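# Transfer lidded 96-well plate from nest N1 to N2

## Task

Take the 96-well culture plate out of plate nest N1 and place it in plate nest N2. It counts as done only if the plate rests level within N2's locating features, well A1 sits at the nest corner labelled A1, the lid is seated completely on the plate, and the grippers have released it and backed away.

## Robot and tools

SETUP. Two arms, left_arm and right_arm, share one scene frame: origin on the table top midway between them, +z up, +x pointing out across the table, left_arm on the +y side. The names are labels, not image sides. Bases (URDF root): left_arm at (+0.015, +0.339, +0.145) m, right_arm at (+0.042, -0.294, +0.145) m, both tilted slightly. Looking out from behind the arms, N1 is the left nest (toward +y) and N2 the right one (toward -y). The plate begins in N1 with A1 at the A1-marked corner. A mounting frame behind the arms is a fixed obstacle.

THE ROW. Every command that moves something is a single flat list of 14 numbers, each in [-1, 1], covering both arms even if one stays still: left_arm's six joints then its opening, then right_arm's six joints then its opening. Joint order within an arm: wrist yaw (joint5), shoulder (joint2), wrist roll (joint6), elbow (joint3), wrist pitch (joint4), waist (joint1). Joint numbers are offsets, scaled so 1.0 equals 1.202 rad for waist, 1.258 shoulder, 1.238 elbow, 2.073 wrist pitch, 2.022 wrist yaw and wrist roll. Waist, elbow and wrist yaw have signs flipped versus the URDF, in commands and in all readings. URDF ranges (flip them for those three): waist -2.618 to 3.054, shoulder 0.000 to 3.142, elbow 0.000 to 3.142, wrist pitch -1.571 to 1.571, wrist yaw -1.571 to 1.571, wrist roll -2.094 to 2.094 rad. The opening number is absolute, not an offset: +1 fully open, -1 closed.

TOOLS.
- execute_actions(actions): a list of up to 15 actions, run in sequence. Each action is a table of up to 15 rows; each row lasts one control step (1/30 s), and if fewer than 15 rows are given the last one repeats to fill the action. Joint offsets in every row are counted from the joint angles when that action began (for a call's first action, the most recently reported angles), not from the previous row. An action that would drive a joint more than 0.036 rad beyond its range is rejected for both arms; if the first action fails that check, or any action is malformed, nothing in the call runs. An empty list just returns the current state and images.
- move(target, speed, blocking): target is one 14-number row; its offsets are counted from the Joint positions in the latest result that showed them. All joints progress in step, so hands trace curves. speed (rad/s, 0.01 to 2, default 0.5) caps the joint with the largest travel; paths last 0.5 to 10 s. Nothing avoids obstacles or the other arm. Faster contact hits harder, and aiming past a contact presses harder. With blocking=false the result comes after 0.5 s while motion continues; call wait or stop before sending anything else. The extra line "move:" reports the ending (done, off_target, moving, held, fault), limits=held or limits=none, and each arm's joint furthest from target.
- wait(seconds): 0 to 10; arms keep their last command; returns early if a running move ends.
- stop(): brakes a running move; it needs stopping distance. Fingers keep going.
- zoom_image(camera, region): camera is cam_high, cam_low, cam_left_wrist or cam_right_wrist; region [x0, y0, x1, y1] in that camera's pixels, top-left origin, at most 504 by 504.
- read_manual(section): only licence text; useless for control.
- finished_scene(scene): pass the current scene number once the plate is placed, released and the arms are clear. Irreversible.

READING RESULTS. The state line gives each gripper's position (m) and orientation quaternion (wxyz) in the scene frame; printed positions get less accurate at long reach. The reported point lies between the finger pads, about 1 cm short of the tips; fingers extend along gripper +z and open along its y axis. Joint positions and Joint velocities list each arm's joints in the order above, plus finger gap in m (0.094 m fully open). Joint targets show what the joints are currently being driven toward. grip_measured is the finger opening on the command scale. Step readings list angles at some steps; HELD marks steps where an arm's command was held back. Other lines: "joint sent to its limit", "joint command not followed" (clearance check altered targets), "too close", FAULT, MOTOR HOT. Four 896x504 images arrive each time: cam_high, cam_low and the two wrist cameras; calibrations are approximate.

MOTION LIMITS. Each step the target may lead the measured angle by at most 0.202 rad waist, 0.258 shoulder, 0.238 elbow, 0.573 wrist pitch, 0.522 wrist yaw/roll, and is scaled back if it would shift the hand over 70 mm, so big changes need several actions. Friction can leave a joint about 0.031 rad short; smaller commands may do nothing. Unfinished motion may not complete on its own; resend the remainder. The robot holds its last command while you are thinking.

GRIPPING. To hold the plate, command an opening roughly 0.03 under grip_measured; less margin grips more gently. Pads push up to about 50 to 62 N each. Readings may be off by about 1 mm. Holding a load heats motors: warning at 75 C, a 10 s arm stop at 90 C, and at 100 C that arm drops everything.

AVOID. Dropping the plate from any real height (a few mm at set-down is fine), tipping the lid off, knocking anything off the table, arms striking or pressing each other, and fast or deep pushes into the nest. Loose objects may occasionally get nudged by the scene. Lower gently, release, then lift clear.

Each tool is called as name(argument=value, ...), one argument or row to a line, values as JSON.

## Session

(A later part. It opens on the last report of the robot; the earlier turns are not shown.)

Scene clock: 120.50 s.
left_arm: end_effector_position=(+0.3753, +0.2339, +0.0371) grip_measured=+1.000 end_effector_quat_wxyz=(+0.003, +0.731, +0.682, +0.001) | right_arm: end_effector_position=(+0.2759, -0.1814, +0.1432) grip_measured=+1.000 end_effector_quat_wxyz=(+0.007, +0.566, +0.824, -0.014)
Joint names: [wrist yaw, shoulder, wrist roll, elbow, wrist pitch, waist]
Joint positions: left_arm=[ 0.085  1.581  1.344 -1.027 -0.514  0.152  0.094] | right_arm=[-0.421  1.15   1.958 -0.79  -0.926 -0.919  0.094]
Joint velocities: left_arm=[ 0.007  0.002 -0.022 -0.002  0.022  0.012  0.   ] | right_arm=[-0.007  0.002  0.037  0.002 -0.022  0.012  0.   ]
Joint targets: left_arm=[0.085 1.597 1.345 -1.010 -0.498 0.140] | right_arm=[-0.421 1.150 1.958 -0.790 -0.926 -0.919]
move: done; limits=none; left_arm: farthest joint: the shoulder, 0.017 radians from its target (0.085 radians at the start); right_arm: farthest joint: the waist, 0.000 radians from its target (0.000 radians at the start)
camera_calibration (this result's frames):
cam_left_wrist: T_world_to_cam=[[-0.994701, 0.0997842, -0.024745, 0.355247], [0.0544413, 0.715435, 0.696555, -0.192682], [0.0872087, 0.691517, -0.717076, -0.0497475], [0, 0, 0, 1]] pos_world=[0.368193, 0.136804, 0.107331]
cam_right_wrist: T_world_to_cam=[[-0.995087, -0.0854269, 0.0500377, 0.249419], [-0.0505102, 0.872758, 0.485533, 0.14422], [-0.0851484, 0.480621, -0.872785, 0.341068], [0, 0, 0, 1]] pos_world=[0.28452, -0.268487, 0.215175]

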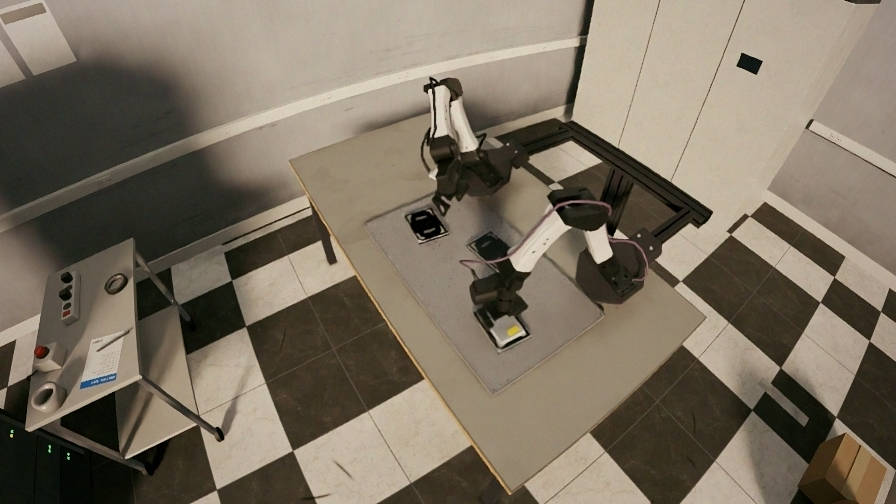

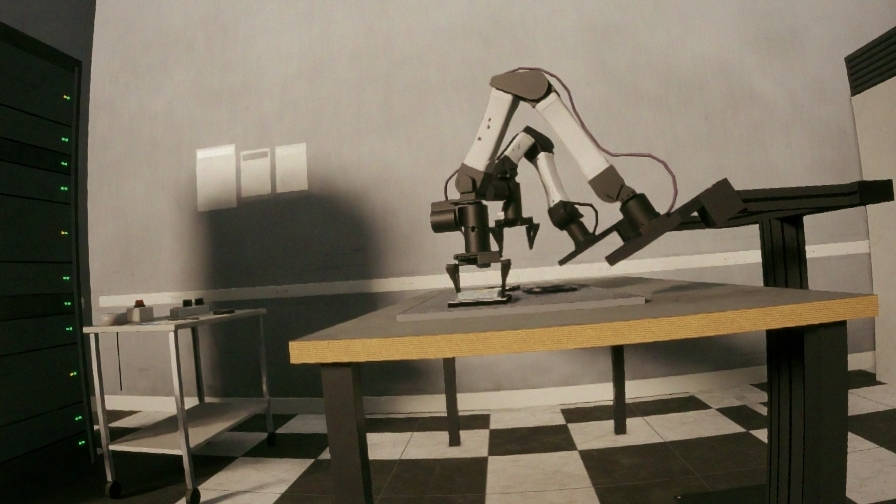

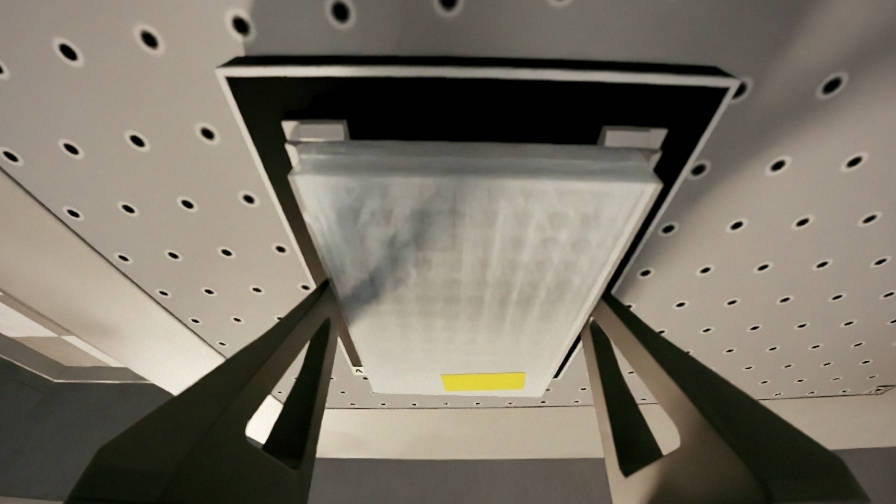

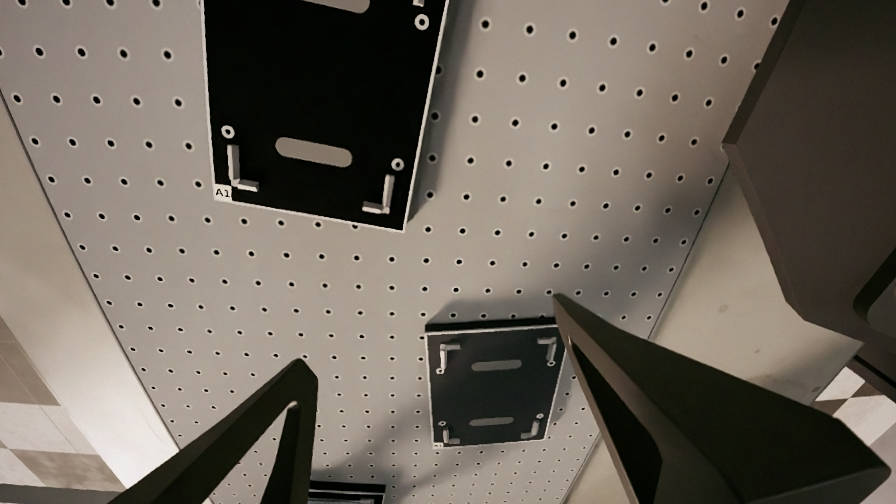

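move(
  target=[0,0.022,0,0.014,0.013,-0.010,1,0,0,0,0,0,0,1],
  speed=0.03,
)

zoom_image(
  camera="cam_left_wrist",
  region=[250, 150, 700, 420],
)

Scene clock: 126.13 s.
left_arm: end_effector_position=(+0.3756, +0.2337, +0.0371) grip_measured=+1.000 end_effector_quat_wxyz=(+0.004, +0.731, +0.682, +0.001) | right_arm: end_effector_position=(+0.2759, -0.1814, +0.1432) grip_measured=+1.000 end_effector_quat_wxyz=(+0.007, +0.566, +0.824, -0.014)
Joint names: [wrist yaw, shoulder, wrist roll, elbow, wrist pitch, waist]
Joint positions: left_arm=[ 0.085  1.581  1.344 -1.027 -0.513  0.152  0.094] | right_arm=[-0.421  1.15   1.958 -0.79  -0.926 -0.919  0.094]
Joint velocities: left_arm=[-0.037  0.002  0.007 -0.017 -0.007  0.012  0.   ] | right_arm=[ 0.007  0.007  0.022  0.002 -0.022  0.012  0.   ]
Joint targets: left_arm=[0.085 1.608 1.344 -1.010 -0.487 0.140] | right_arm=[-0.421 1.150 1.958 -0.790 -0.926 -0.919]
move: off_target (left_arm); limits=none; left_arm: farthest joint: the shoulder, 0.028 radians from its target (0.028 radians at the start); right_arm: farthest joint: the waist, 0.000 radians from its target (0.000 radians at the start)
camera_calibration (this result's frames):
cam_left_wrist: T_world_to_cam=[[-0.994677, 0.0996415, -0.0262353, 0.355693], [0.0533344, 0.715752, 0.696315, -0.192274], [0.0881599, 0.69121, -0.717256, -0.04998], [0, 0, 0, 1]] pos_world=[0.368461, 0.136726, 0.107367]
cam_right_wrist: T_world_to_cam=[[-0.995087, -0.0854269, 0.0500377, 0.249419], [-0.0505102, 0.872758, 0.485533, 0.14422], [-0.0851484, 0.480621, -0.872785, 0.341068], [0, 0, 0, 1]] pos_world=[0.28452, -0.268487, 0.215175]

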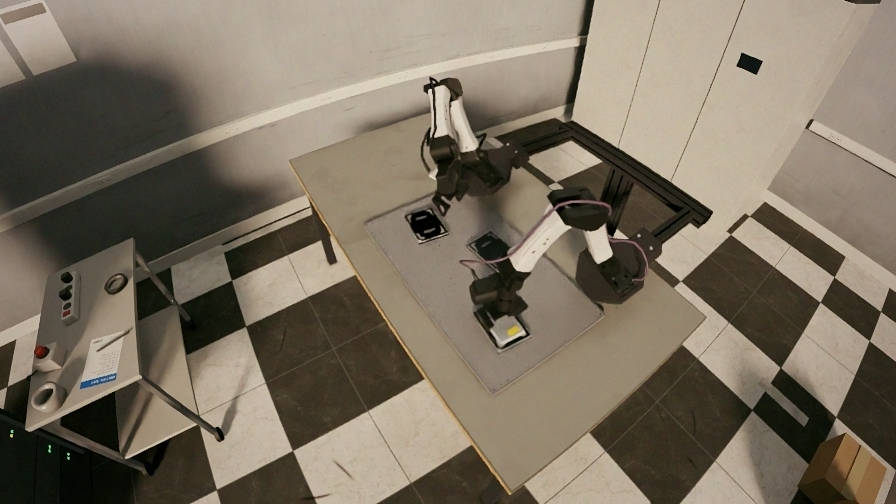

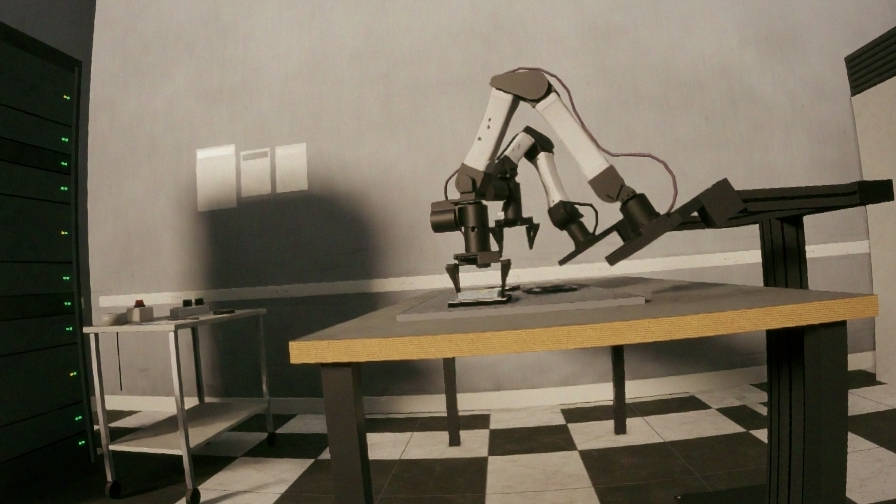

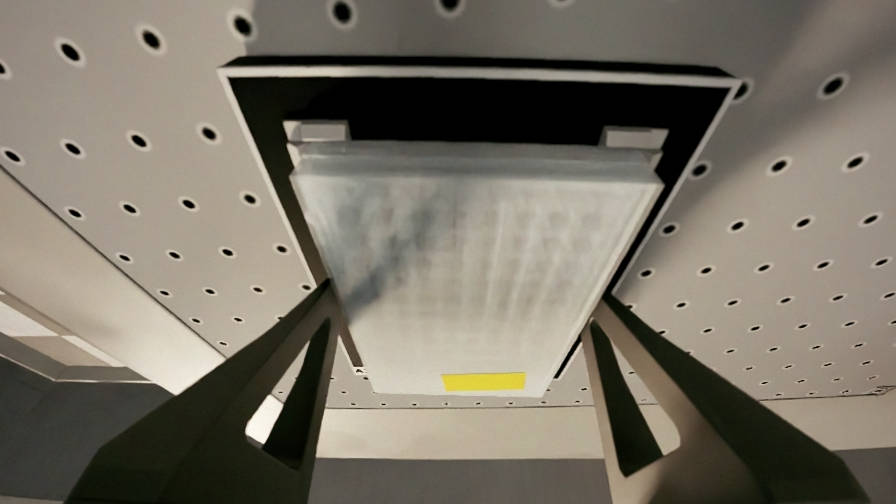

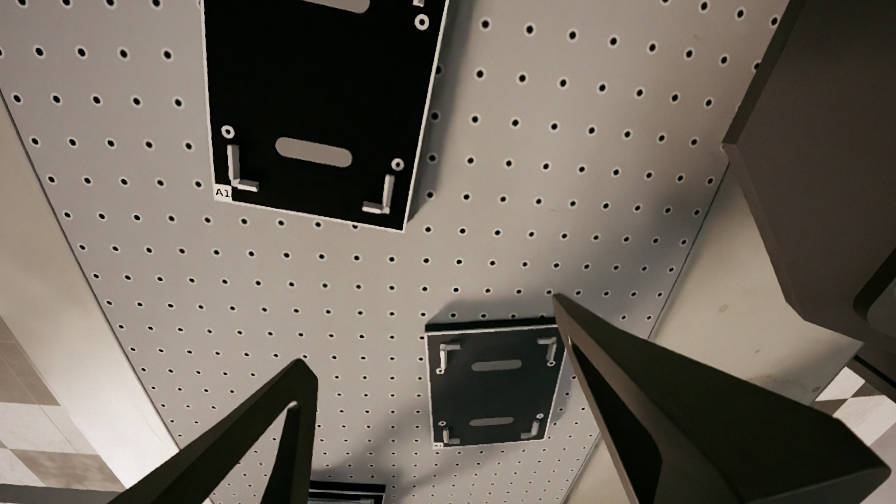

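Region (250, 150, 700, 420) of cam_left_wrist's 896x504 image, scaled by 1.120, with more detail than that image has; it fills the top 302 rows of this view, and the rest is white.

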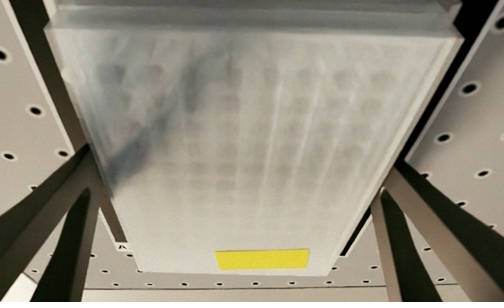

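move(
  target=[0,0.036,0,0.014,0.013,-0.010,1,0,0,0,0,0,0,1],
  speed=0.05,
)

Scene clock: 129.83 s.
left_arm: end_effector_position=(+0.3753, +0.2338, +0.0365) grip_measured=+1.000 end_effector_quat_wxyz=(+0.003, +0.731, +0.682, +0.001) | right_arm: end_effector_position=(+0.2759, -0.1814, +0.1432) grip_measured=+1.000 end_effector_quat_wxyz=(+0.007, +0.566, +0.824, -0.014)
Joint names: [wrist yaw, shoulder, wrist roll, elbow, wrist pitch, waist]
Joint positions: left_arm=[ 0.085  1.583  1.344 -1.027 -0.513  0.152  0.094] | right_arm=[-0.421  1.15   1.958 -0.79  -0.926 -0.919  0.094]
Joint velocities: left_arm=[-0.051  0.007  0.007  0.012 -0.051 -0.002  0.   ] | right_arm=[-0.022  0.012  0.007  0.012 -0.022 -0.017  0.   ]
Joint targets: left_arm=[0.085 1.626 1.344 -1.010 -0.486 0.140] | right_arm=[-0.421 1.150 1.958 -0.790 -0.926 -0.919]
move: off_target (left_arm); limits=none; left_arm: farthest joint: the shoulder, 0.044 radians from its target (0.046 radians at the start); right_arm: farthest joint: the waist, 0.000 radians from its target (0.000 radians at the start)
camera_calibration (this result's frames):
cam_left_wrist: T_world_to_cam=[[-0.994707, 0.0998198, -0.0243724, 0.355201], [0.0547181, 0.715355, 0.696615, -0.192335], [0.0869709, 0.691594, -0.717031, -0.0500558], [0, 0, 0, 1]] pos_world=[0.368198, 0.13675, 0.106749]
cam_right_wrist: T_world_to_cam=[[-0.995087, -0.0854269, 0.0500377, 0.249419], [-0.0505102, 0.872758, 0.485533, 0.14422], [-0.0851484, 0.480621, -0.872785, 0.341068], [0, 0, 0, 1]] pos_world=[0.28452, -0.268487, 0.215175]

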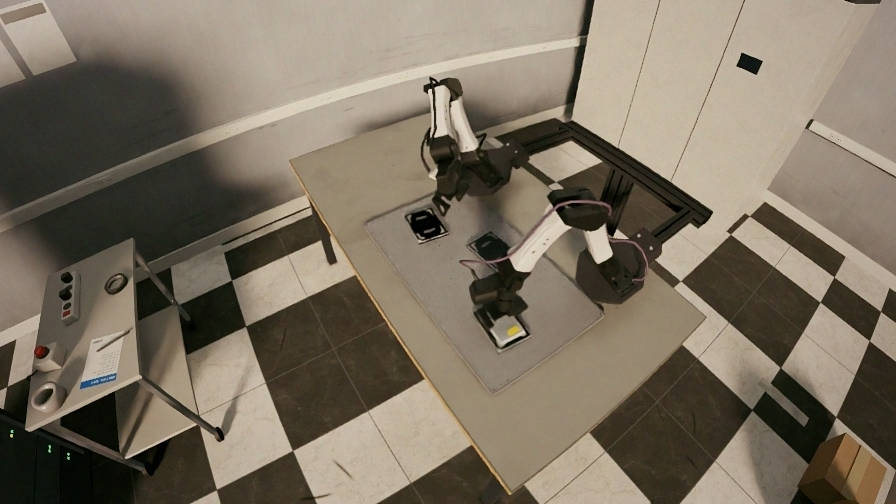

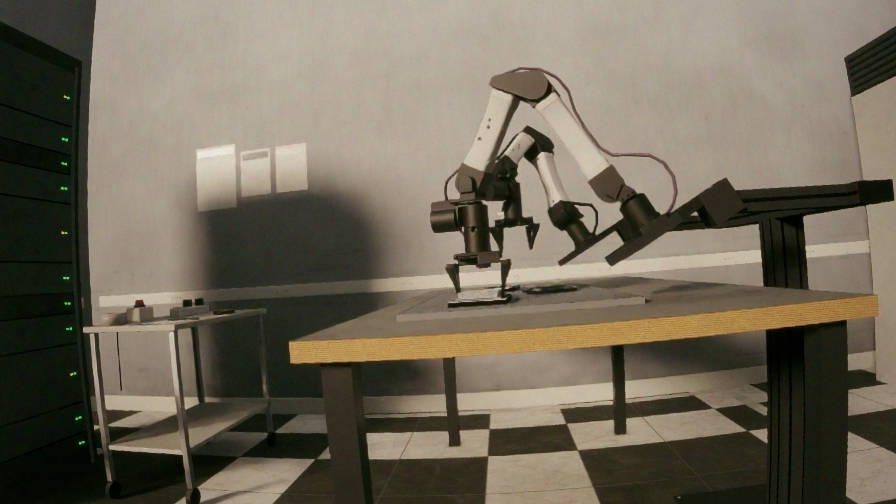

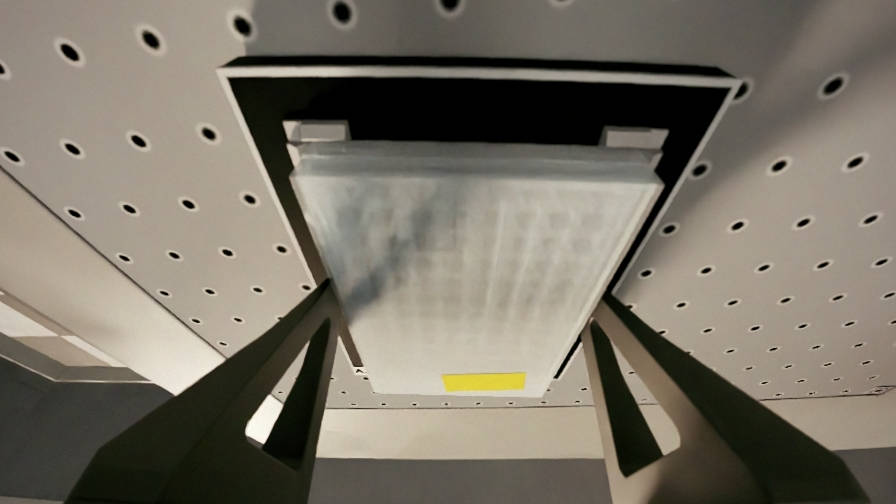

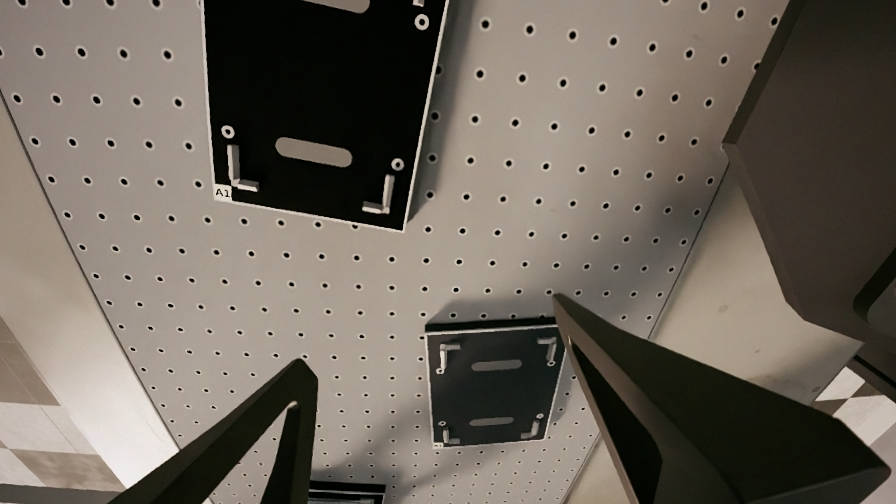

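move(
  target=[0,-0.005,0,0,0,0,0.77,0,0,0,0,0,0,1],
)

Scene clock: 132.80 s.
left_arm: end_effector_position=(+0.3735, +0.2341, +0.0365) grip_measured=+0.807 end_effector_quat_wxyz=(+0.000, +0.732, +0.682, -0.001) | right_arm: end_effector_position=(+0.2759, -0.1814, +0.1432) grip_measured=+1.000 end_effector_quat_wxyz=(+0.007, +0.566, +0.824, -0.014)
Joint names: [wrist yaw, shoulder, wrist roll, elbow, wrist pitch, waist]
Joint positions: left_arm=[ 0.084  1.583  1.344 -1.027 -0.52   0.152  0.085] | right_arm=[-0.421  1.15   1.958 -0.79  -0.926 -0.919  0.094]
Joint velocities: left_arm=[-0.007  0.002  0.037 -0.002 -0.007 -0.002 -0.002] | right_arm=[-0.022 -0.002  0.022  0.012 -0.007 -0.007  0.   ]
Joint targets: left_arm=[0.085 1.576 1.344 -1.027 -0.513 0.152] | right_arm=[-0.421 1.150 1.958 -0.790 -0.926 -0.919]
move: done; limits=none; left_arm: farthest joint: the wrist pitch, 0.007 radians from its target (0.000 radians at the start); right_arm: farthest joint: the waist, 0.000 radians from its target (0.000 radians at the start)
camera_calibration (this result's frames):
cam_left_wrist: T_world_to_cam=[[-0.994794, 0.100468, -0.017069, 0.353033], [0.060213, 0.71461, 0.696927, -0.194362], [0.0822164, 0.692271, -0.716939, -0.0485212], [0, 0, 0, 1]] pos_world=[0.366888, 0.137014, 0.106695]
cam_right_wrist: T_world_to_cam=[[-0.995087, -0.0854269, 0.0500377, 0.249419], [-0.0505102, 0.872758, 0.485533, 0.14422], [-0.0851484, 0.480621, -0.872785, 0.341068], [0, 0, 0, 1]] pos_world=[0.28452, -0.268487, 0.215175]

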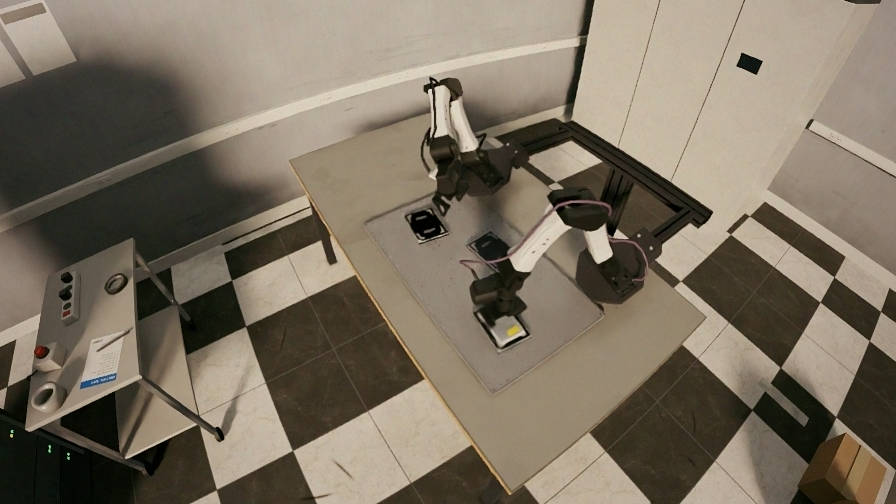

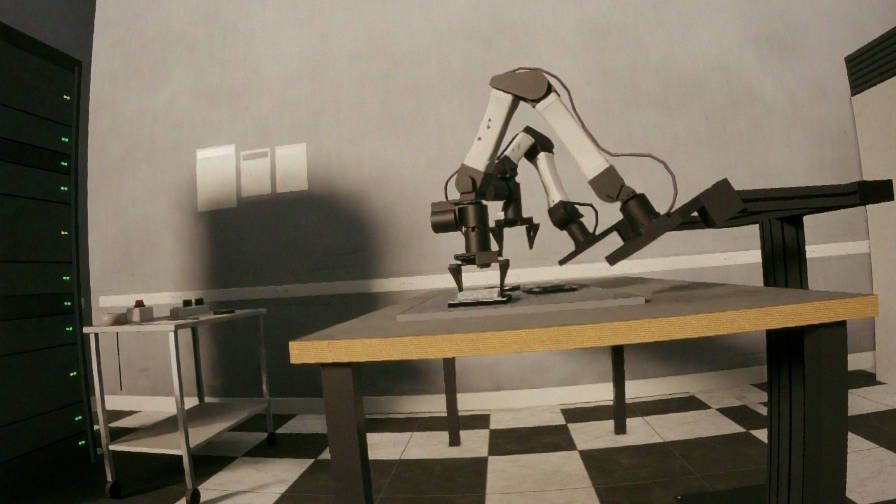

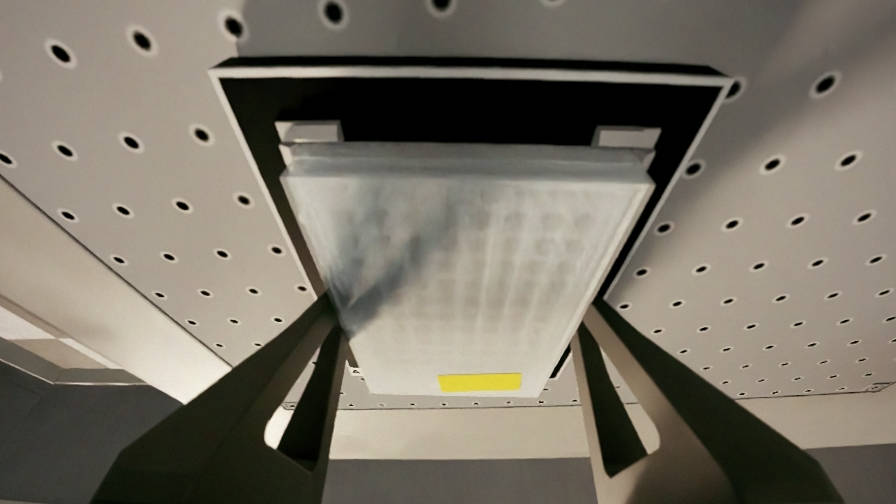

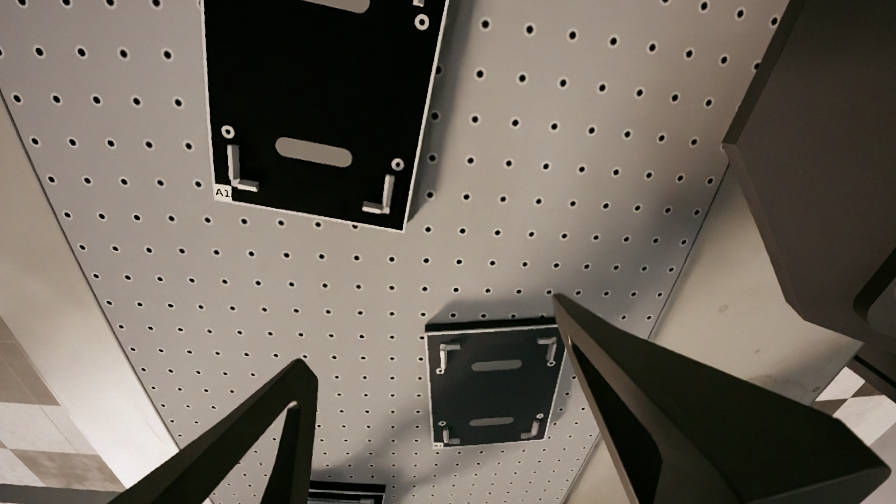

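move(
  target=[0,-0.065,0,-0.014,-0.046,0,0.77,0,0,0,0,0,0,1],
  speed=0.08,
)

zoom_image(
  camera="cam_right_wrist",
  region=[400, 300, 600, 460],
)

zoom_image(
  camera="cam_right_wrist",
  region=[180, 0, 480, 250],
)

Scene clock: 141.47 s.
left_arm: end_effector_position=(+0.3650, +0.2382, +0.0536) grip_measured=+0.807 end_effector_quat_wxyz=(-0.011, +0.732, +0.681, -0.008) | right_arm: end_effector_position=(+0.2759, -0.1814, +0.1432) grip_measured=+1.000 end_effector_quat_wxyz=(+0.007, +0.566, +0.824, -0.014)
Joint names: [wrist yaw, shoulder, wrist roll, elbow, wrist pitch, waist]
Joint positions: left_arm=[ 0.084  1.526  1.344 -1.027 -0.602  0.152  0.085] | right_arm=[-0.421  1.15   1.958 -0.79  -0.926 -0.919  0.094]
Joint velocities: left_arm=[ 0.081  0.002 -0.066  0.002 -0.022  0.007  0.002] | right_arm=[ 0.007  0.007 -0.051  0.007  0.007  0.002  0.   ]
Joint targets: left_arm=[0.084 1.501 1.344 -1.044 -0.615 0.152] | right_arm=[-0.421 1.150 1.958 -0.790 -0.926 -0.919]
move: off_target (left_arm); limits=none; left_arm: farthest joint: the shoulder, 0.024 radians from its target (0.081 radians at the start); right_arm: farthest joint: the waist, 0.000 radians from its target (0.000 radians at the start)
camera_calibration (this result's frames):
cam_left_wrist: T_world_to_cam=[[-0.994687, 0.102664, 0.0076113, 0.34253], [0.0785961, 0.709587, 0.700221, -0.214387], [0.0664864, 0.697099, -0.713886, -0.0339667], [0, 0, 0, 1]] pos_world=[0.359819, 0.140639, 0.123262]
cam_right_wrist: T_world_to_cam=[[-0.995087, -0.0854269, 0.0500377, 0.249419], [-0.0505102, 0.872758, 0.485533, 0.14422], [-0.0851484, 0.480621, -0.872785, 0.341068], [0, 0, 0, 1]] pos_world=[0.28452, -0.268487, 0.215175]

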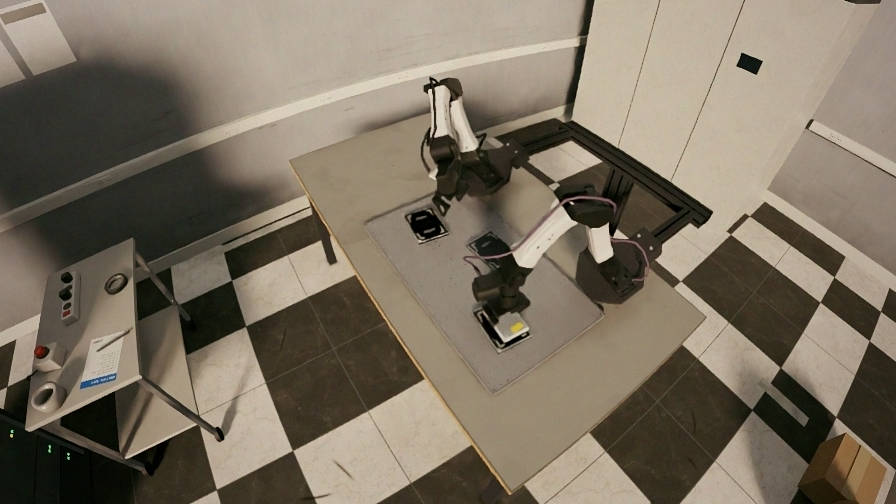

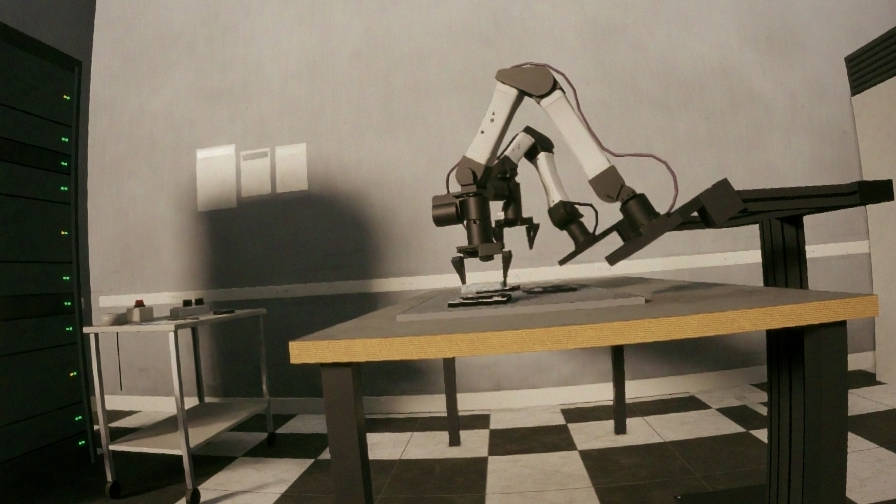

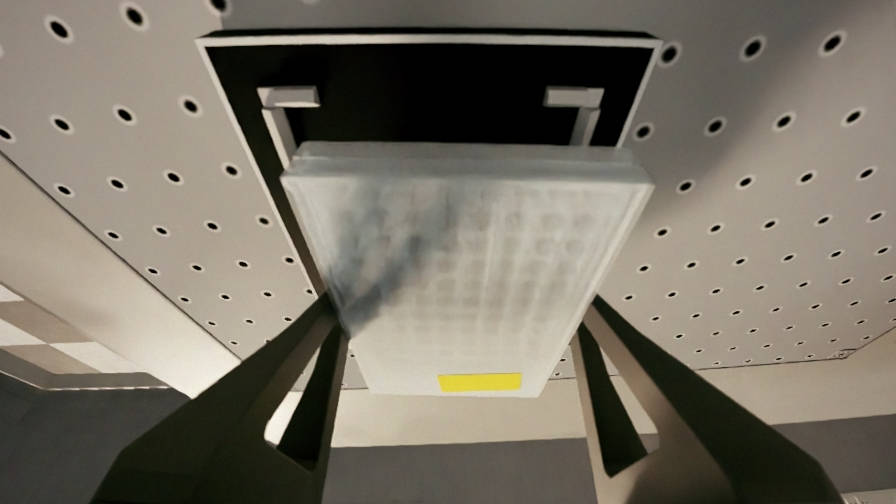

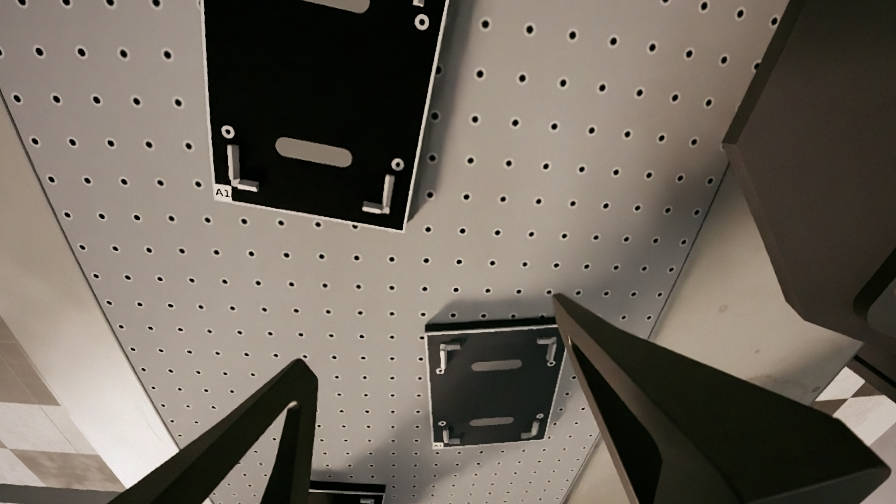

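Region (400, 300, 600, 460) of cam_right_wrist's 896x504 image, scaled by 2.520, with more detail than that image has; it fills the top 403 rows of this view, and the rest is white.

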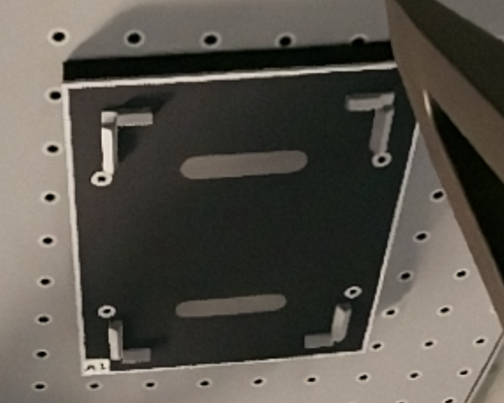

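Region (180, 0, 480, 250) of cam_right_wrist's 896x504 image, scaled by 1.680, with more detail than that image has.

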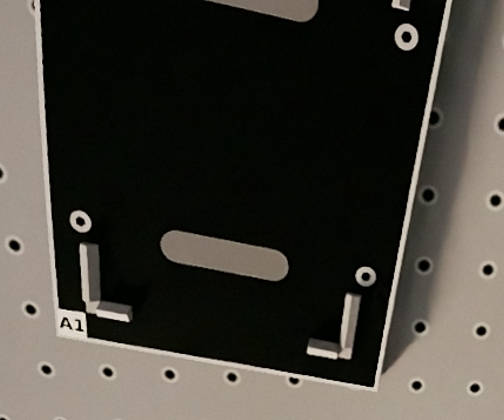

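move(
  target=[0,-0.08,0,-0.057,-0.058,0,0.77,0,0,0,0,0,1,1],
  speed=0.8,
)

Scene clock: 161.87 s.
left_arm: end_effector_position=(+0.3718, +0.2391, +0.0858) grip_measured=+0.807 end_effector_quat_wxyz=(-0.003, +0.732, +0.681, -0.003) | right_arm: end_effector_position=(+0.2504, -0.4477, +0.1366) grip_measured=+1.000 end_effector_quat_wxyz=(+0.119, +0.872, +0.399, -0.257)
Joint names: [wrist yaw, shoulder, wrist roll, elbow, wrist pitch, waist]
Joint positions: left_arm=[ 0.084  1.45   1.344 -1.077 -0.709  0.152  0.085] | right_arm=[-0.42   1.15   1.958 -0.79  -0.926  0.275  0.094]
Joint velocities: left_arm=[-0.051 -0.012 -0.139 -0.007 -0.007 -0.012 -0.   ] | right_arm=[ 0.037 -0.012  0.022  0.002 -0.007  0.012  0.   ]
Joint targets: left_arm=[0.084 1.425 1.344 -1.098 -0.722 0.152] | right_arm=[-0.421 1.150 1.958 -0.790 -0.927 0.283]
move: off_target (left_arm); limits=none; left_arm: farthest joint: the shoulder, 0.024 radians from its target (0.100 radians at the start); right_arm: farthest joint: the waist, 0.008 radians from its target (1.202 radians at the start)
camera_calibration (this result's frames):
cam_left_wrist: T_world_to_cam=[[-0.994825, 0.10108, -0.0102853, 0.351006], [0.0652755, 0.713431, 0.697678, -0.233812], [0.0778591, 0.693396, -0.716338, -0.0151379], [0, 0, 0, 1]] pos_world=[0.36563, 0.141825, 0.155892]
cam_right_wrist: T_world_to_cam=[[-0.560583, 0.81988, -0.116377, 0.520793], [0.826416, 0.562845, -0.0155558, 0.0886855], [0.0527484, -0.104896, -0.993083, 0.180815], [0, 0, 0, 1]] pos_world=[0.209119, -0.457937, 0.241552]

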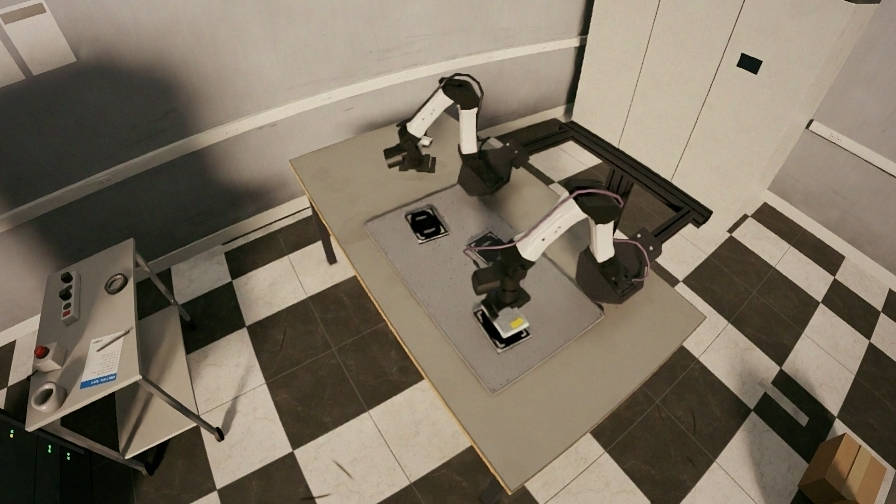

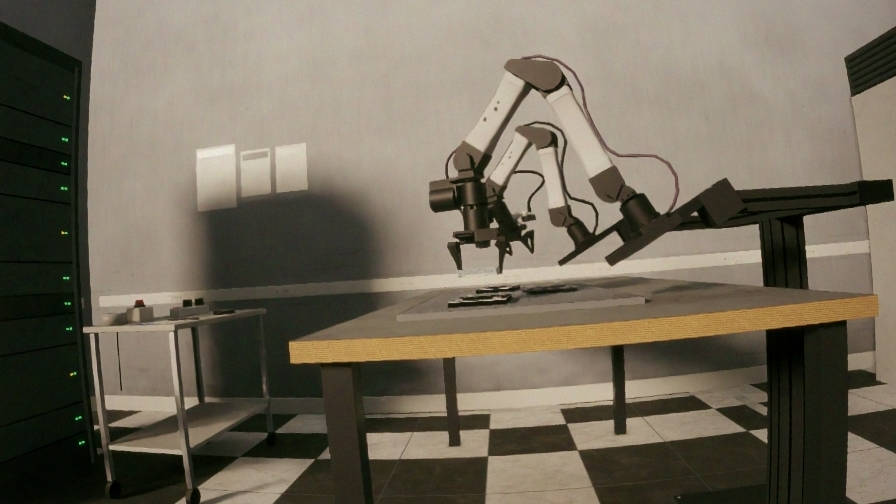

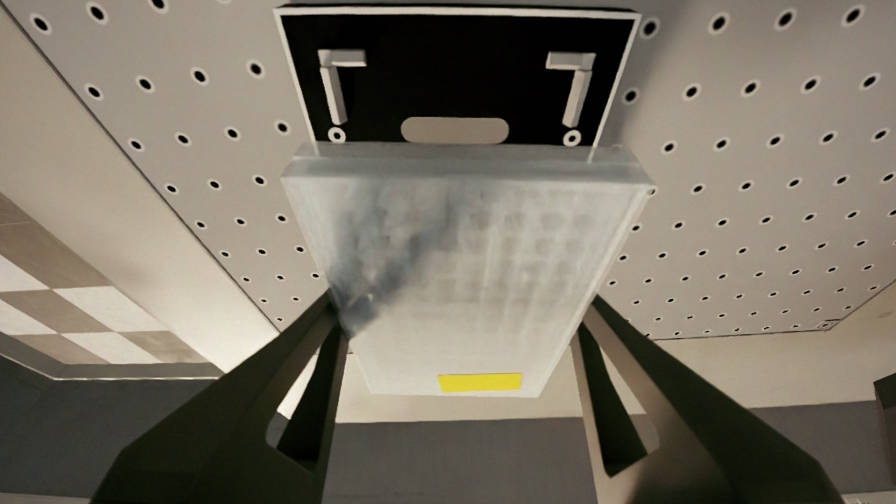

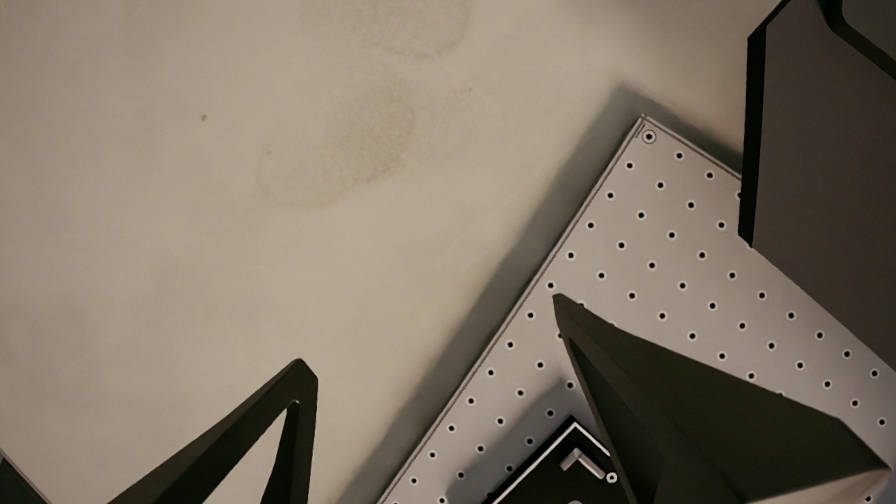

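move(
  target=[0.126,0.405,-0.288,-0.505,-0.100,0.466,0.77,0,0,0,0,0,0,1],
  speed=0.4,
)

Scene clock: 171.80 s.
left_arm: end_effector_position=(+0.3695, +0.0179, +0.0771) grip_measured=+0.807 end_effector_quat_wxyz=(+0.003, +0.709, +0.705, -0.000) | right_arm: end_effector_position=(+0.2504, -0.4477, +0.1366) grip_measured=+1.000 end_effector_quat_wxyz=(+0.119, +0.872, +0.399, -0.257)
Joint names: [wrist yaw, shoulder, wrist roll, elbow, wrist pitch, waist]
Joint positions: left_arm=[ 0.33   1.952  0.768 -1.678 -0.903  0.708  0.085] | right_arm=[-0.42   1.15   1.958 -0.79  -0.926  0.275  0.094]
Joint velocities: left_arm=[-0.007 -0.017 -0.081  0.007 -0.037  0.027 -0.001] | right_arm=[-0.022  0.002  0.022  0.012 -0.051  0.007  0.   ]
Joint targets: left_arm=[0.338 1.959 0.762 -1.702 -0.916 0.712] | right_arm=[-0.420 1.150 1.958 -0.790 -0.926 0.275]
move: off_target (left_arm); limits=none; left_arm: farthest joint: the elbow, 0.024 radians from its target (0.625 radians at the start); right_arm: farthest joint: the waist, 0.000 radians from its target (0.000 radians at the start)
camera_calibration (this result's frames):
cam_left_wrist: T_world_to_cam=[[-0.999132, 0.0348188, -0.0228684, 0.374668], [0.0091325, 0.718696, 0.695265, -0.048988], [0.0406437, 0.694452, -0.71839, 0.146018], [0, 0, 0, 1]] pos_world=[0.368855, -0.0792408, 0.147526]
cam_right_wrist: T_world_to_cam=[[-0.560583, 0.81988, -0.116377, 0.520793], [0.826416, 0.562845, -0.0155558, 0.0886855], [0.0527484, -0.104896, -0.993083, 0.180815], [0, 0, 0, 1]] pos_world=[0.209119, -0.457937, 0.241552]

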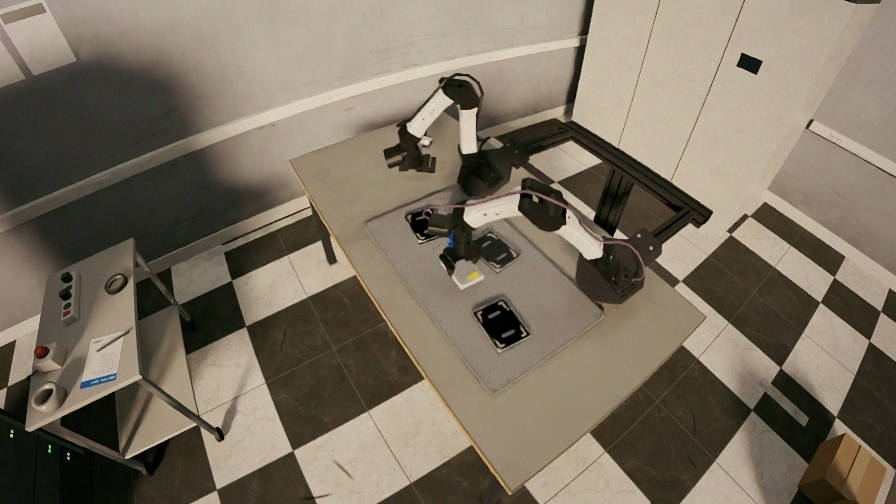

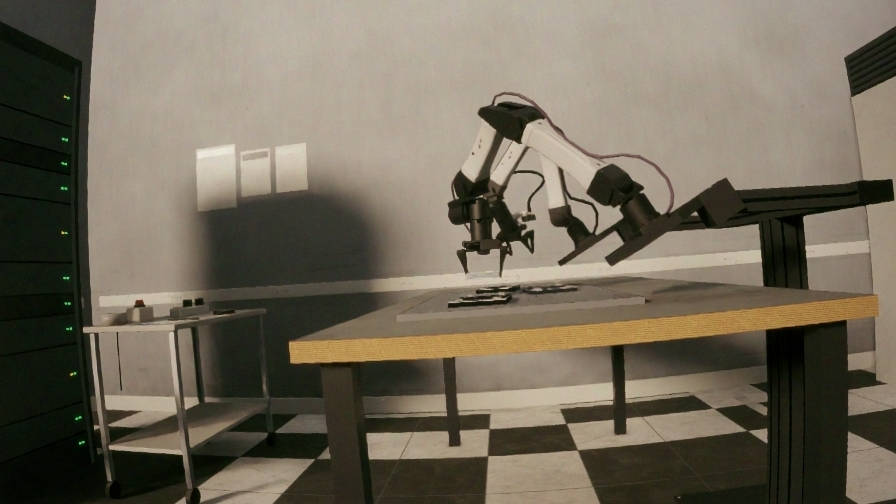

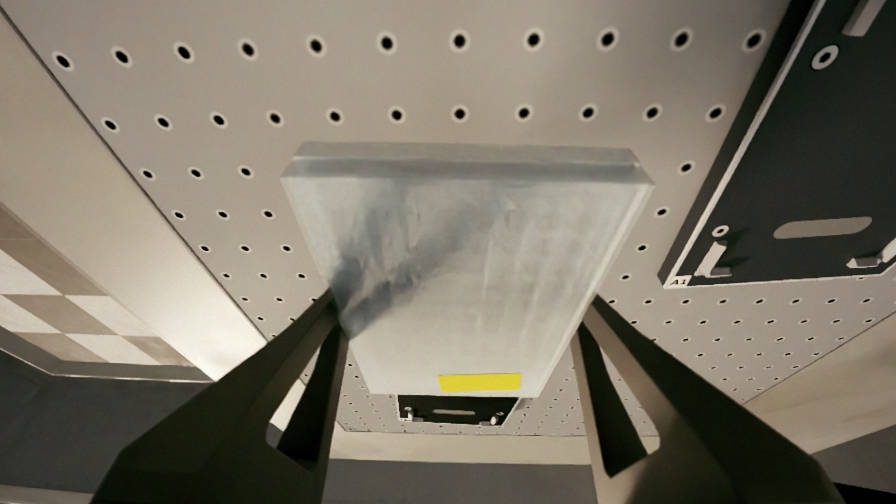

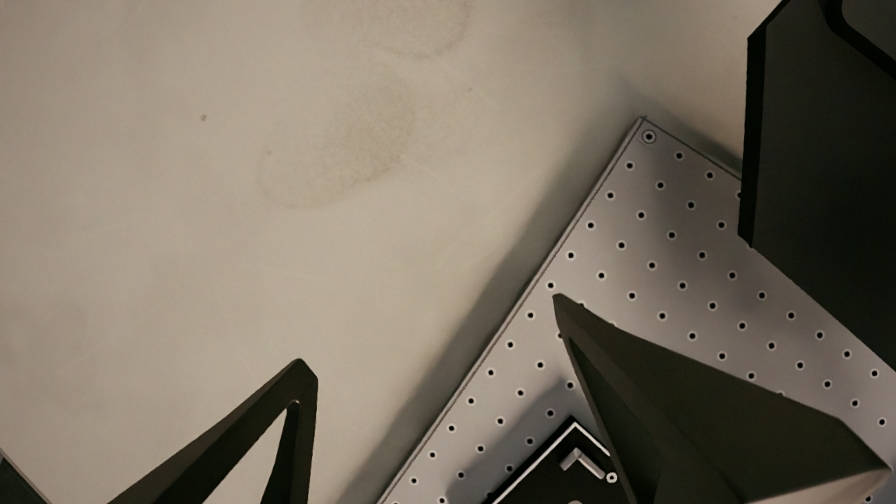

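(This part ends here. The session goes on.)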